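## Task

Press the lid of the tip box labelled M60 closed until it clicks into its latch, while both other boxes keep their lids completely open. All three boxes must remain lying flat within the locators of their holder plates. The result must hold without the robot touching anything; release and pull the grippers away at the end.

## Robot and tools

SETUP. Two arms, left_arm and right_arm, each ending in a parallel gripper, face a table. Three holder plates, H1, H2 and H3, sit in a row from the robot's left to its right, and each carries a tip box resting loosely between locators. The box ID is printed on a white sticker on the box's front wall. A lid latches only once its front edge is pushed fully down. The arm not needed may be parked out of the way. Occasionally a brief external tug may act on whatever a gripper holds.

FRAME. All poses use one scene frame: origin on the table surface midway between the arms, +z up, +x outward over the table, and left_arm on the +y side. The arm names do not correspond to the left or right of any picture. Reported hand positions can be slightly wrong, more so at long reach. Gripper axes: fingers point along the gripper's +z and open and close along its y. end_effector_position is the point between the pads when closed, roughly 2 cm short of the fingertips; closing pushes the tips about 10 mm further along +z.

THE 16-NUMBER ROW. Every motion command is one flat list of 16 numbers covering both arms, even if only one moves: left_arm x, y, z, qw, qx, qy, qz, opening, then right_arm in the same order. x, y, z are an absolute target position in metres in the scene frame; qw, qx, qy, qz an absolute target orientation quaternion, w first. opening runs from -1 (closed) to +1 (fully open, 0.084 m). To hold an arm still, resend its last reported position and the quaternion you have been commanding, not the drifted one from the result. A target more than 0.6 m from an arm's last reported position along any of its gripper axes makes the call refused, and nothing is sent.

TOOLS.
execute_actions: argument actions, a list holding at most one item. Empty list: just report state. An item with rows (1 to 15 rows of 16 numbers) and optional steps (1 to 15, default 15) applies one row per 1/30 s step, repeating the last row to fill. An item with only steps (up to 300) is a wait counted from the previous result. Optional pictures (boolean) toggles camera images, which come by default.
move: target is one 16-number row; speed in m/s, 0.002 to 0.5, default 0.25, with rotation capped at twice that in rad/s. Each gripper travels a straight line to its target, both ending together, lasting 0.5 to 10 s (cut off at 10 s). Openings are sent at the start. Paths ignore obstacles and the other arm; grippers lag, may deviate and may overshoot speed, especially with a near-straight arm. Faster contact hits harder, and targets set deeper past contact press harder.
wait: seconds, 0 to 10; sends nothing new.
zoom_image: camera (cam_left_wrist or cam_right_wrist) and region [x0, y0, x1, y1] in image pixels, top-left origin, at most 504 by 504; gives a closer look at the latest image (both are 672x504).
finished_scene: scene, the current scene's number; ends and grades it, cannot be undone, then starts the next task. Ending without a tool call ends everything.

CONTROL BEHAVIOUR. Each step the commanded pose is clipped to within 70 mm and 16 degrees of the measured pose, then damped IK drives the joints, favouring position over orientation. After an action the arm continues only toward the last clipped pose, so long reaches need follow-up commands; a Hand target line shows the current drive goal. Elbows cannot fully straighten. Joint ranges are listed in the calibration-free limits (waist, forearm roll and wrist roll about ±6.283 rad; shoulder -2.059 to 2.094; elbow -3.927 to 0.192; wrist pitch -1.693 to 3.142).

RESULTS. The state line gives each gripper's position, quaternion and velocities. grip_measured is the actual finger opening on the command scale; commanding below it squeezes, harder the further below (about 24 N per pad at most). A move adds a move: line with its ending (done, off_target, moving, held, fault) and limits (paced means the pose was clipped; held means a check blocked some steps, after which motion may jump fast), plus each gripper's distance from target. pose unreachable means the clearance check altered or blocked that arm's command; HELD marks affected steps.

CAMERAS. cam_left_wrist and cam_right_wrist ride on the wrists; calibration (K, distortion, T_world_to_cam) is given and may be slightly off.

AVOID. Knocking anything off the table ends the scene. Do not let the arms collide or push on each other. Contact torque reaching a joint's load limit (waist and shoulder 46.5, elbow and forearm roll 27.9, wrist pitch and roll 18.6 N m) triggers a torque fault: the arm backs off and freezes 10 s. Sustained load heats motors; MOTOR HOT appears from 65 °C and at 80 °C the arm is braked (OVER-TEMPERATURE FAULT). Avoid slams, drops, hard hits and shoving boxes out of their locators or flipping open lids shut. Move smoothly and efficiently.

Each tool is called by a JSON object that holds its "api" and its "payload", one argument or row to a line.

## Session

{"api": "move", "payload": {
  "target": [0.40,0.25,0.42,0,0,1,0,1,0.1781,-0.4293,0.1882,0.286,0.051,0.861,0.418,1]
}}

Scene clock: 3.37 s of 7200.00 s.
left_arm: end_effector_position=(+0.4016, +0.2520, +0.4203) grip_measured=+1.00 end_effector_quat_wxyz=(+0.001, -0.002, +1.000, +0.004) end_effector_velocity=(+0.001, -0.001, +0.001) end_effector_angular_velocity=(+0.004, +0.006, -0.002) | right_arm: end_effector_position=(+0.2217, -0.2551, +0.2586) grip_measured=+1.00 end_effector_quat_wxyz=(+0.315, +0.037, +0.940, +0.125) end_effector_velocity=(-0.000, -0.000, +0.000) end_effector_angular_velocity=(+0.000, +0.000, -0.001)
Joint positions: left_arm=[-0.076 -0.027 -1.667  0.008  1.694 -3.417  0.084] | right_arm=[ 1.137 -2.056 -0.009 -0.423  1.506 -2.121  0.084]
Joint velocities: left_arm=[-0.002  0.011 -0.017  0.002  0.013  0.    -0.   ] | right_arm=[ 0.    -0.001 -0.    -0.     0.001  0.001  0.   ]
Motor temperatures (°C, as the motors report them): left_arm=[31 32 31 32 37 36] | right_arm=[33 33 34 32 33 31]
Hand target (left_arm): +0.402, +0.252, +0.420; +0.001, -0.001, +1.000, +0.004
Hand target (right_arm): +0.222, -0.255, +0.259; +0.315, +0.037, +0.940, +0.125
Off the commanded pose (left_arm): 0.003 m, 0 deg.
Off the commanded pose (right_arm): 0.193 m, 35 deg; position and orientation clipped at the last step of the last action.
move: held (right_arm); limits=paced,held; held on 46 of 101 steps (right_arm), including the last (right_arm)
pose unreachable (right arm): on one or more control steps of this call this arm could not follow its commanded pose, so it was not sent that pose on those steps. On the call's last step it was still not sent that pose. It may still have moved: this result reports where it is.
cause: the commanded pose would bring two parts of the arm too close to each other (joints 2 (shoulder) to 6 (wrist roll) lie between them).
camera_calibration (this result's frames):
cam_left_wrist: T_world_to_cam=[[0.00513351, 0.999944, 0.00930098, -0.223377], [0.999973, -0.00508367, -0.00537409, -0.327331], [-0.00532651, 0.00932831, -0.999942, 0.551753], [0, 0, 0, 1]] pos_world=[0.331407, 0.216553, 0.55204]
cam_right_wrist: T_world_to_cam=[[-0.00718925, 0.965356, 0.260837, 0.218812], [0.814958, -0.1455, 0.560957, -0.291761], [0.579475, 0.216604, -0.785679, 0.257106], [0, 0, 0, 1]] pos_world=[0.0903596, -0.309373, 0.308594]

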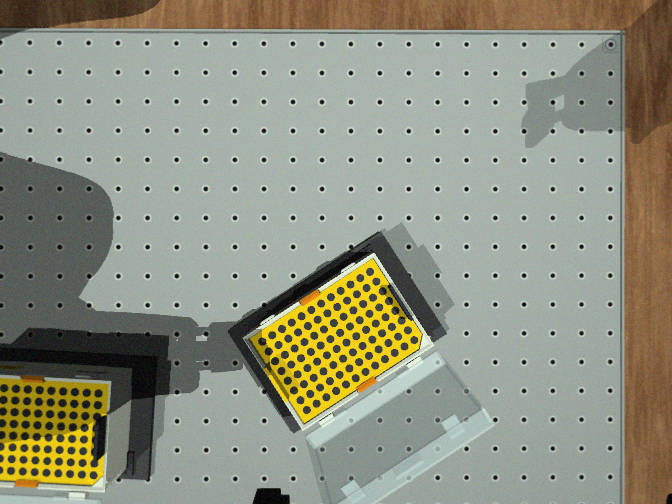

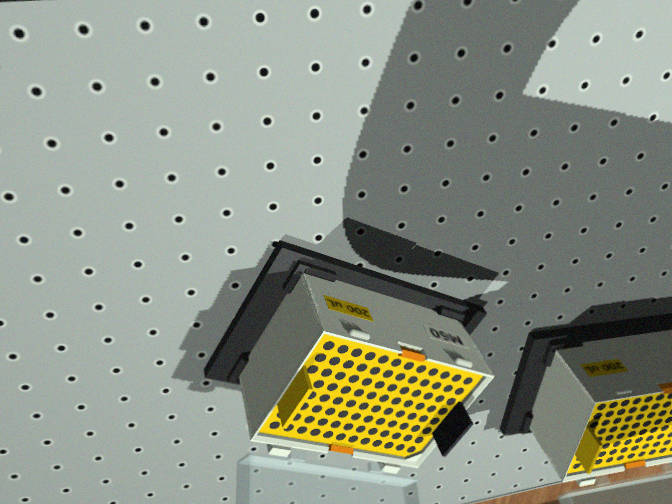

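{"api": "zoom_image", "payload": {
  "camera": "cam_right_wrist",
  "region": [300,260,672,420]
}}

Region (300, 260, 672, 420) of cam_right_wrist's 672x504 image, scaled by 1.355, with more detail than that image has; it fills the top 217 rows of this view, and the rest is white.

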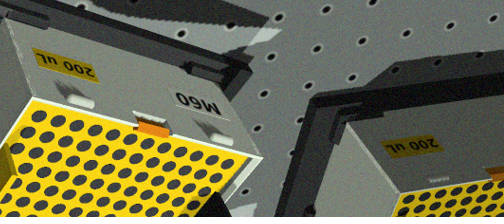

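{"api": "move", "payload": {
  "target": [0.27,0.45,0.3,0,0,1,0,1,0.53,-0.30,0.22,0.372,-0.222,-0.888,-0.094,-1]
}}

{"api": "move", "payload": {
  "target": [0.27,0.45,0.3,0,0,1,0,1,0.54,-0.304,0.12,0.372,-0.222,-0.888,-0.094,-1]
}}

Scene clock: 20.90 s of 7200.00 s.
left_arm: end_effector_position=(+0.2690, +0.4499, +0.3004) grip_measured=+1.00 end_effector_quat_wxyz=(-0.001, +0.000, +1.000, -0.001) end_effector_velocity=(+0.000, +0.000, +0.001) end_effector_angular_velocity=(+0.000, -0.001, +0.000) | right_arm: end_effector_position=(+0.5296, -0.2999, +0.2215) grip_measured=-1.00 end_effector_quat_wxyz=(-0.374, +0.224, +0.895, +0.097) end_effector_velocity=(+0.001, +0.000, +0.001) end_effector_angular_velocity=(+0.001, +0.013, +0.004)
Joint positions: left_arm=[ 0.449 -0.587 -0.814 -0.001  1.403 -2.888  0.084] | right_arm=[ 0.031  0.753 -2.123  0.35   2.088 -2.66   0.   ]
Joint velocities: left_arm=[ 0.    -0.    -0.001  0.     0.    -0.     0.   ] | right_arm=[-0.     0.024 -0.038  0.003  0.027  0.007  0.   ]
Motor temperatures (°C, as the motors report them): left_arm=[31 32 35 32 37 36] | right_arm=[33 34 39 32 34 31]
Hand target (left_arm): +0.269, +0.450, +0.300; -0.001, +0.000, +1.000, -0.001
Hand target (right_arm): +0.530, -0.300, +0.221; -0.375, +0.224, +0.895, +0.097
Off the commanded pose (left_arm): 0.001 m, 0 deg.
Off the commanded pose (right_arm): 0.002 m, 0 deg.
After step 90, 9.50 s passed at rest.
move: done; limits=paced
camera_calibration (this result's frames):
cam_left_wrist: T_world_to_cam=[[0.00931608, 0.999957, -0.000309838, -0.417697], [0.999916, -0.0093185, -0.00906076, -0.191368], [-0.00906326, -0.000225401, -0.999959, 0.434615], [0, 0, 0, 1]] pos_world=[0.199183, 0.415994, 0.432734]
cam_right_wrist: T_world_to_cam=[[0.474963, 0.879998, 0.00357574, 0.0499895], [0.601042, -0.321428, -0.731732, -0.181534], [-0.642774, 0.349695, -0.681583, 0.723353], [0, 0, 0, 1]] pos_world=[0.550319, -0.355294, 0.360012]

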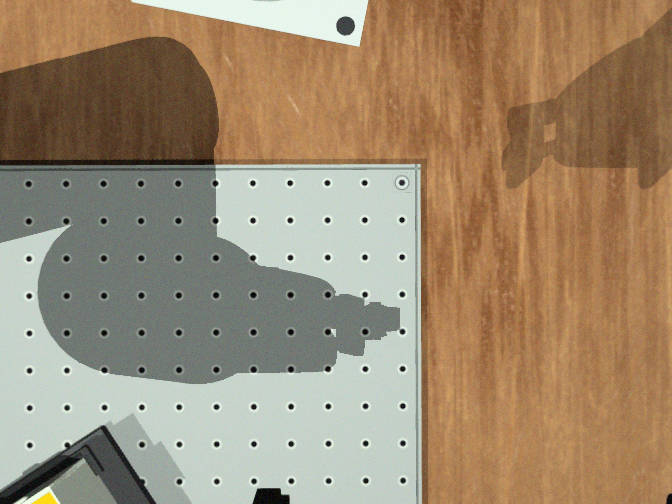

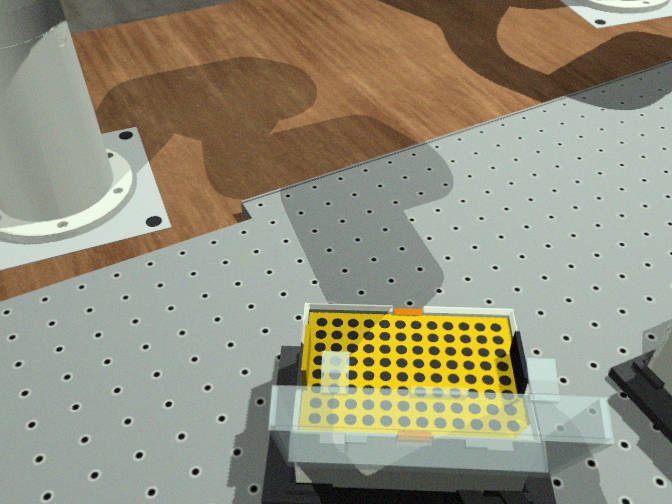

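Scene clock: 21.83 s of 7200.00 s.
left_arm: end_effector_position=(+0.2700, +0.4500, +0.3000) grip_measured=+1.00 end_effector_quat_wxyz=(+0.000, +0.000, +1.000, +0.000) end_effector_velocity=(+0.000, -0.001, -0.000) end_effector_angular_velocity=(-0.001, +0.001, +0.000) | right_arm: end_effector_position=(+0.5403, -0.3040, +0.1208) grip_measured=-1.00 end_effector_quat_wxyz=(-0.374, +0.224, +0.895, +0.095) end_effector_velocity=(-0.003, +0.000, -0.006) end_effector_angular_velocity=(+0.001, +0.014, -0.000)
Joint positions: left_arm=[ 0.448 -0.585 -0.814  0.     1.399 -2.891  0.084] | right_arm=[ 0.036  0.864 -2.028  0.318  1.893 -2.729  0.   ]
Joint velocities: left_arm=[-0.002  0.001 -0.001 -0.001  0.    -0.002  0.   ] | right_arm=[ 0.     0.01   0.004 -0.     0.     0.     0.   ]
Motor temperatures (°C, as the motors report them): left_arm=[31 32 35 32 37 36] | right_arm=[33 34 39 32 34 31]
Hand target (left_arm): +0.270, +0.450, +0.300; +0.000, +0.000, +1.000, +0.000
Hand target (right_arm): +0.540, -0.304, +0.120; -0.375, +0.224, +0.895, +0.095
Off the commanded pose (left_arm): 0.000 m, 0 deg.
Off the commanded pose (right_arm): 0.001 m, 0 deg.
move: done
camera_calibration (this result's frames):
cam_left_wrist: T_world_to_cam=[[0.00845024, 0.999963, 0.0015226, -0.418129], [0.999936, -0.00843862, -0.00748595, -0.193223], [-0.00747282, 0.00158576, -0.999971, 0.433019], [0, 0, 0, 1]] pos_world=[0.19998, 0.415796, 0.432197]
cam_right_wrist: T_world_to_cam=[[0.473459, 0.880816, -0.000197907, 0.050394], [0.600903, -0.323164, -0.731082, -0.263457], [-0.644013, 0.346019, -0.682289, 0.662648], [0, 0, 0, 1]] pos_world=[0.561206, -0.358816, 0.259519]

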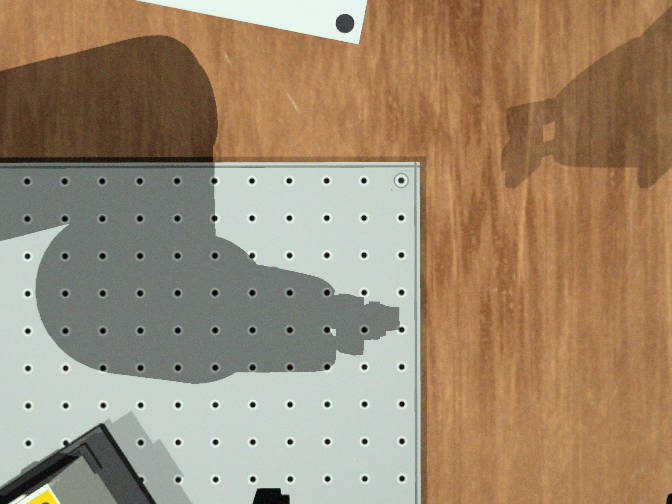

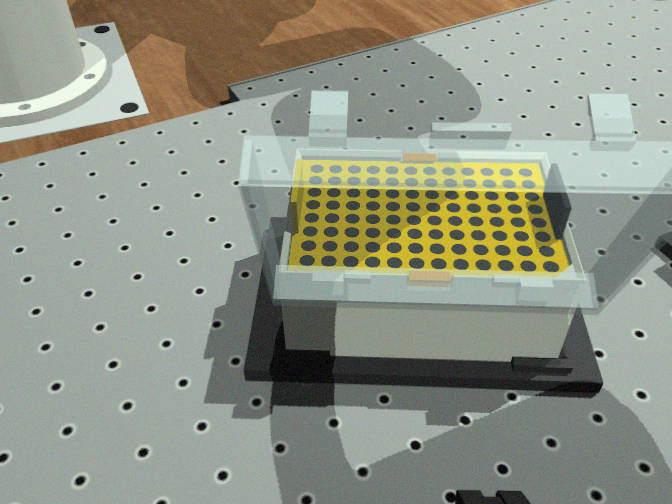

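{"api": "move", "payload": {
  "target": [0.27,0.45,0.3,0,0,1,0,1,0.399,-0.240,0.12,0.372,-0.222,-0.888,-0.094,-1],
  "speed": 0.06
}}

{"api": "move", "payload": {
  "target": [0.27,0.45,0.3,0,0,1,0,1,0.363,-0.226,0.13,0.372,-0.222,-0.888,-0.094,-1],
  "speed": 0.1
}}

{"api": "move", "payload": {
  "target": [0.27,0.45,0.3,0,0,1,0,1,0.363,-0.226,0.08,0.372,-0.222,-0.888,-0.094,-1],
  "speed": 0.02
}}

{"api": "move", "payload": {
  "target": [0.27,0.45,0.3,0,0,1,0,1,0.48,-0.29,0.2,0.372,-0.222,-0.888,-0.094,-1]
}}

Scene clock: 31.17 s of 7200.00 s.
left_arm: end_effector_position=(+0.2700, +0.4500, +0.3000) grip_measured=+1.00 end_effector_quat_wxyz=(+0.000, -0.000, +1.000, +0.000) end_effector_velocity=(-0.000, +0.000, -0.000) end_effector_angular_velocity=(+0.000, +0.001, +0.003) | right_arm: end_effector_position=(+0.3987, -0.2404, +0.1198) grip_measured=-1.00 end_effector_quat_wxyz=(-0.375, +0.224, +0.895, +0.095) end_effector_velocity=(-0.001, +0.001, -0.001) end_effector_angular_velocity=(+0.000, -0.000, +0.000)
Joint positions: left_arm=[ 0.448 -0.585 -0.814  0.     1.399 -2.891  0.084] | right_arm=[ 0.158  0.349 -1.192  0.383  1.558 -2.742  0.   ]
Joint velocities: left_arm=[ 0.001  0.     0.001  0.001 -0.    -0.002  0.   ] | right_arm=[ 0.001 -0.003  0.006  0.001 -0.004 -0.001  0.   ]
Motor temperatures (°C, as the motors report them): left_arm=[31 32 36 32 37 36] | right_arm=[33 36 41 32 34 31]
Hand target (left_arm): +0.270, +0.450, +0.300; +0.000, +0.000, +1.000, +0.000
Hand target (right_arm): +0.399, -0.240, +0.120; -0.375, +0.224, +0.895, +0.095
Off the commanded pose (left_arm): 0.000 m, 0 deg.
Off the commanded pose (right_arm): 0.000 m, 0 deg.
After step 90, 3.37 s passed at rest.
move: done
camera_calibration (this result's frames):
cam_left_wrist: T_world_to_cam=[[0.00844478, 0.999963, 0.00152159, -0.418127], [0.999936, -0.00843315, -0.00749715, -0.193223], [-0.00748405, 0.0015848, -0.999971, 0.433022], [0, 0, 0, 1]] pos_world=[0.199983, 0.415796, 0.432197]
cam_right_wrist: T_world_to_cam=[[0.473625, 0.880726, -0.00119627, 0.061385], [0.599592, -0.323435, -0.732038, -0.15802], [-0.645111, 0.345994, -0.681263, 0.549113], [0, 0, 0, 1]] pos_world=[0.419913, -0.295162, 0.258487]

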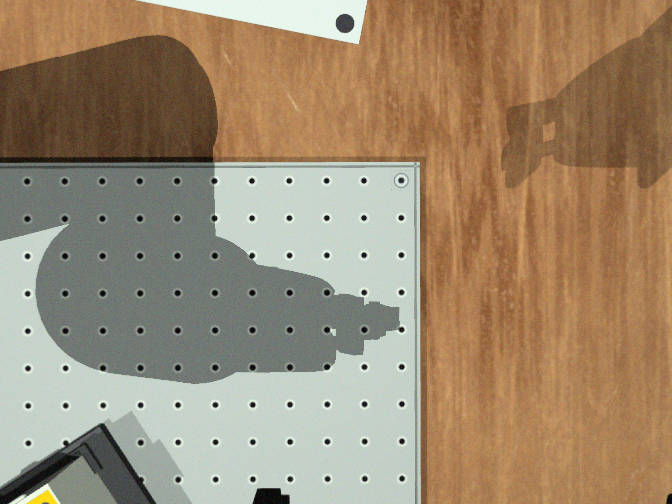

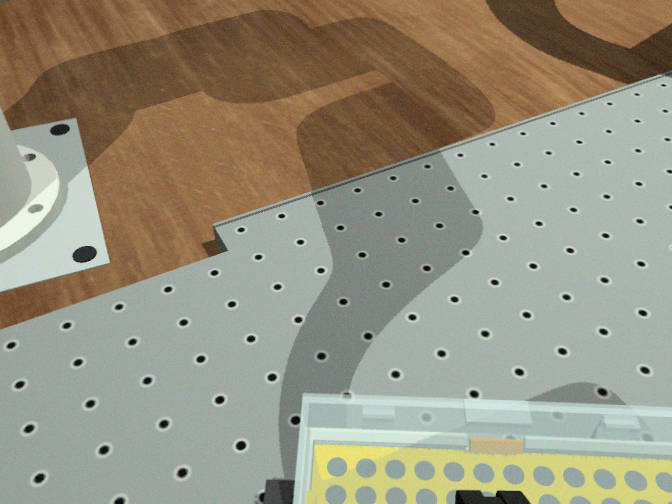

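Scene clock: 32.03 s of 7200.00 s.
left_arm: end_effector_position=(+0.2700, +0.4500, +0.3000) grip_measured=+1.00 end_effector_quat_wxyz=(-0.000, -0.000, +1.000, +0.000) end_effector_velocity=(-0.000, -0.000, -0.000) end_effector_angular_velocity=(+0.000, -0.000, -0.002) | right_arm: end_effector_position=(+0.3631, -0.2262, +0.1298) grip_measured=-1.00 end_effector_quat_wxyz=(-0.375, +0.224, +0.895, +0.095) end_effector_velocity=(-0.001, +0.001, +0.000) end_effector_angular_velocity=(+0.000, -0.001, +0.000)
Joint positions: left_arm=[ 0.448 -0.585 -0.814  0.     1.399 -2.891  0.084] | right_arm=[ 0.194  0.228 -1.051  0.407  1.529 -2.725  0.   ]
Joint velocities: left_arm=[-0.001 -0.001  0.001  0.    -0.001  0.001  0.   ] | right_arm=[ 0.001 -0.005  0.005  0.001 -0.002  0.     0.   ]
Motor temperatures (°C, as the motors report them): left_arm=[31 32 36 32 37 36] | right_arm=[33 36 41 32 34 31]
Hand target (left_arm): +0.270, +0.450, +0.300; -0.000, +0.000, +1.000, +0.000
Hand target (right_arm): +0.363, -0.226, +0.130; -0.375, +0.224, +0.895, +0.095
Off the commanded pose (left_arm): 0.000 m, 0 deg.
Off the commanded pose (right_arm): 0.000 m, 0 deg.
move: done
camera_calibration (this result's frames):
cam_left_wrist: T_world_to_cam=[[0.00844482, 0.999963, 0.00152155, -0.418127], [0.999936, -0.00843319, -0.00749743, -0.193223], [-0.00748432, 0.00158477, -0.999971, 0.433022], [0, 0, 0, 1]] pos_world=[0.199983, 0.415796, 0.432197]
cam_right_wrist: T_world_to_cam=[[0.473405, 0.880845, -0.000944322, 0.0658435], [0.599647, -0.323061, -0.732158, -0.124622], [-0.645222, 0.346041, -0.681134, 0.528073], [0, 0, 0, 1]] pos_world=[0.384283, -0.280993, 0.268508]

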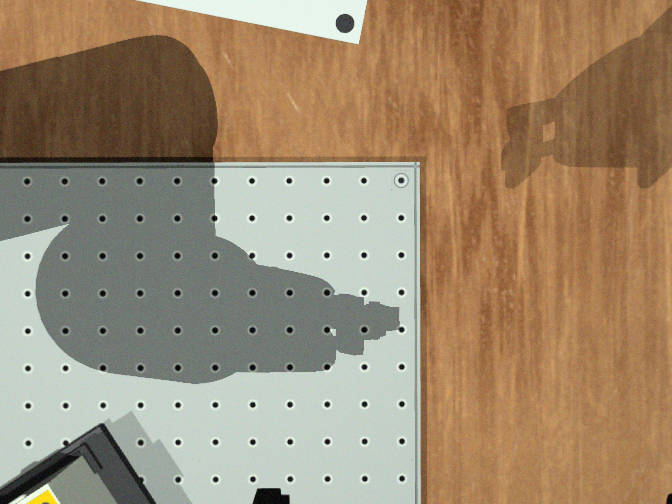

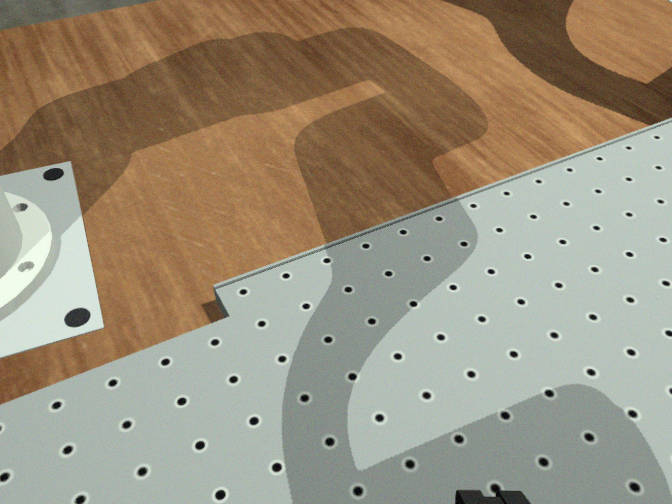

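Scene clock: 44.30 s of 7200.00 s.
left_arm: end_effector_position=(+0.2700, +0.4500, +0.3000) grip_measured=+1.00 end_effector_quat_wxyz=(-0.000, -0.000, +1.000, -0.000) end_effector_velocity=(+0.000, -0.000, -0.000) end_effector_angular_velocity=(+0.000, -0.000, -0.001) | right_arm: end_effector_position=(+0.3514, -0.2237, +0.1148) grip_measured=-1.00 end_effector_quat_wxyz=(-0.400, +0.209, +0.887, +0.095) end_effector_velocity=(+0.000, +0.000, +0.001) end_effector_angular_velocity=(+0.000, -0.001, -0.000)
Joint positions: left_arm=[ 0.448 -0.585 -0.814  0.     1.399 -2.891  0.084] | right_arm=[ 0.2    0.274 -1.043  0.414  1.536 -2.762  0.   ]
Joint velocities: left_arm=[-0.001 -0.     0.     0.    -0.001  0.001 -0.   ] | right_arm=[-0.    -0.001 -0.001  0.     0.001  0.001  0.   ]
Motor temperatures (°C, as the motors report them): left_arm=[31 32 37 32 37 36] | right_arm=[33 36 40 32 35 31]
Hand target (left_arm): +0.270, +0.450, +0.300; +0.000, -0.000, +1.000, -0.000
Hand target (right_arm): +0.351, -0.224, +0.115; -0.400, +0.209, +0.887, +0.095
Off the commanded pose (left_arm): 0.000 m, 0 deg.
Off the commanded pose (right_arm): 0.037 m, 3 deg.
TORQUE FAULT: the external load on joint 5 (wrist pitch) of the right arm reached its load limit, and that arm stopped for 10 seconds. A torque fault stops only its own arm. That arm's remaining commands of this call were not run. Joint 5 (wrist pitch) of that arm moved back by up to 3 degrees. That arm holds there, with its grip as last carried out, and accepts commands again: back off and push less far. That arm stops again, at the same cost, whenever a joint's load reaches its limit.
move: fault (right_arm)
camera_calibration (this result's frames):
cam_left_wrist: T_world_to_cam=[[0.00844484, 0.999963, 0.00152151, -0.418127], [0.999936, -0.00843321, -0.00749741, -0.193223], [-0.00748431, 0.00158472, -0.999971, 0.433022], [0, 0, 0, 1]] pos_world=[0.199983, 0.415796, 0.432197]
cam_right_wrist: T_world_to_cam=[[0.448467, 0.893799, -0.000800943, 0.0808735], [0.572193, -0.287789, -0.767966, -0.106146], [-0.686638, 0.34395, -0.64049, 0.518868], [0, 0, 0, 1]] pos_world=[0.380742, -0.281297, 0.250878]

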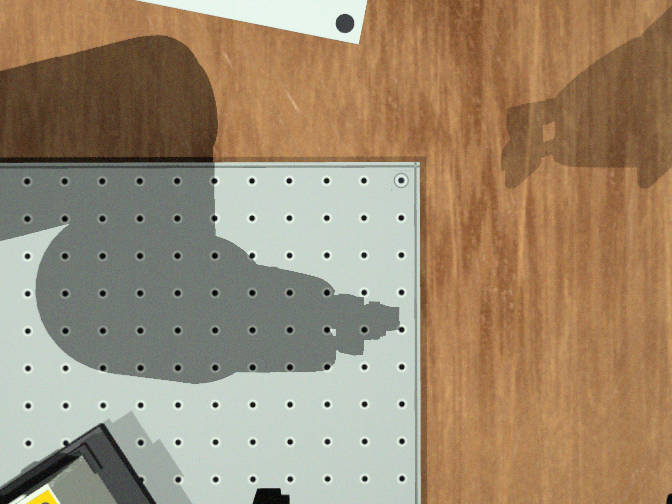

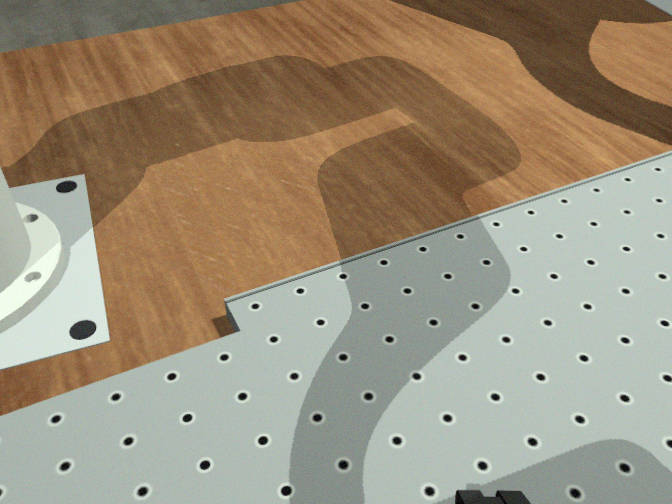

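not run: a fault stop came before this call.

{"api": "move", "payload": {
  "target": [0.27,0.45,0.3,0,0,1,0,1,0.48,-0.29,0.2,0.372,-0.222,-0.888,-0.094,-1]
}}

Scene clock: 48.43 s of 7200.00 s.
left_arm: end_effector_position=(+0.2700, +0.4500, +0.3000) grip_measured=+1.00 end_effector_quat_wxyz=(+0.000, -0.000, +1.000, -0.000) end_effector_velocity=(+0.000, +0.000, +0.000) end_effector_angular_velocity=(-0.000, +0.000, +0.002) | right_arm: end_effector_position=(+0.4801, -0.2896, +0.2000) grip_measured=-1.00 end_effector_quat_wxyz=(-0.375, +0.223, +0.895, +0.095) end_effector_velocity=(+0.002, -0.001, +0.002) end_effector_angular_velocity=(-0.000, -0.002, -0.000)
Joint positions: left_arm=[ 0.448 -0.585 -0.814  0.     1.399 -2.891  0.084] | right_arm=[ 0.053  0.529 -1.705  0.331  1.901 -2.71   0.   ]
Joint velocities: left_arm=[ 0.001  0.001 -0.001 -0.     0.001 -0.001  0.   ] | right_arm=[-0.002  0.004 -0.012 -0.     0.006  0.001  0.   ]
Motor temperatures (°C, as the motors report them): left_arm=[31 32 37 32 37 36] | right_arm=[33 36 41 32 35 31]
Hand target (left_arm): +0.270, +0.450, +0.300; -0.000, -0.000, +1.000, -0.000
Hand target (right_arm): +0.480, -0.290, +0.200; -0.375, +0.223, +0.895, +0.095
Off the commanded pose (left_arm): 0.000 m, 0 deg.
Off the commanded pose (right_arm): 0.000 m, 0 deg.
move: done
camera_calibration (this result's frames):
cam_left_wrist: T_world_to_cam=[[0.00844478, 0.999963, 0.00152151, -0.418127], [0.999936, -0.00843315, -0.00749713, -0.193223], [-0.00748402, 0.00158473, -0.999971, 0.433022], [0, 0, 0, 1]] pos_world=[0.199983, 0.415796, 0.432197]
cam_right_wrist: T_world_to_cam=[[0.472775, 0.881183, -0.000397252, 0.0666386], [0.599989, -0.322239, -0.73224, -0.163807], [-0.645365, 0.345947, -0.681047, 0.67333], [0, 0, 0, 1]] pos_world=[0.501321, -0.344442, 0.33865]

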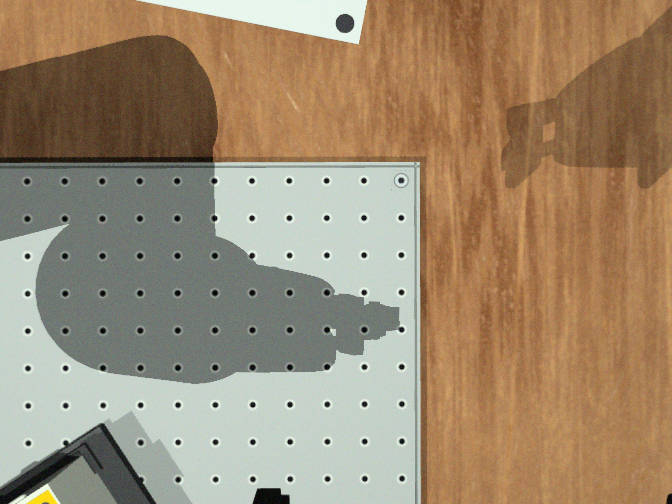

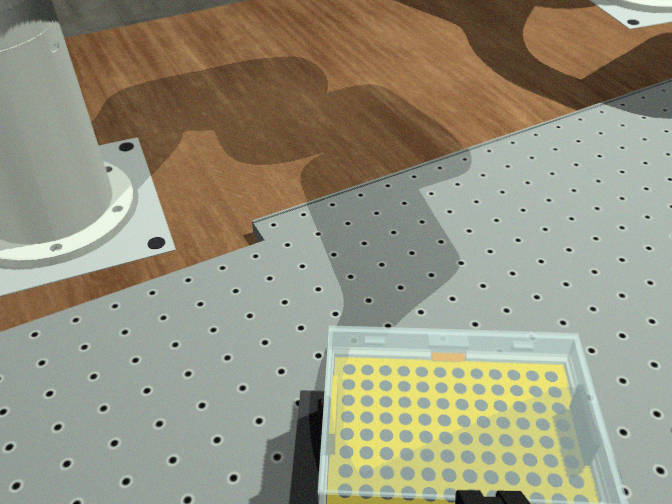

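{"api": "finished_scene", "payload": {
  "scene": 2
}}

The scene is finished: the task was done.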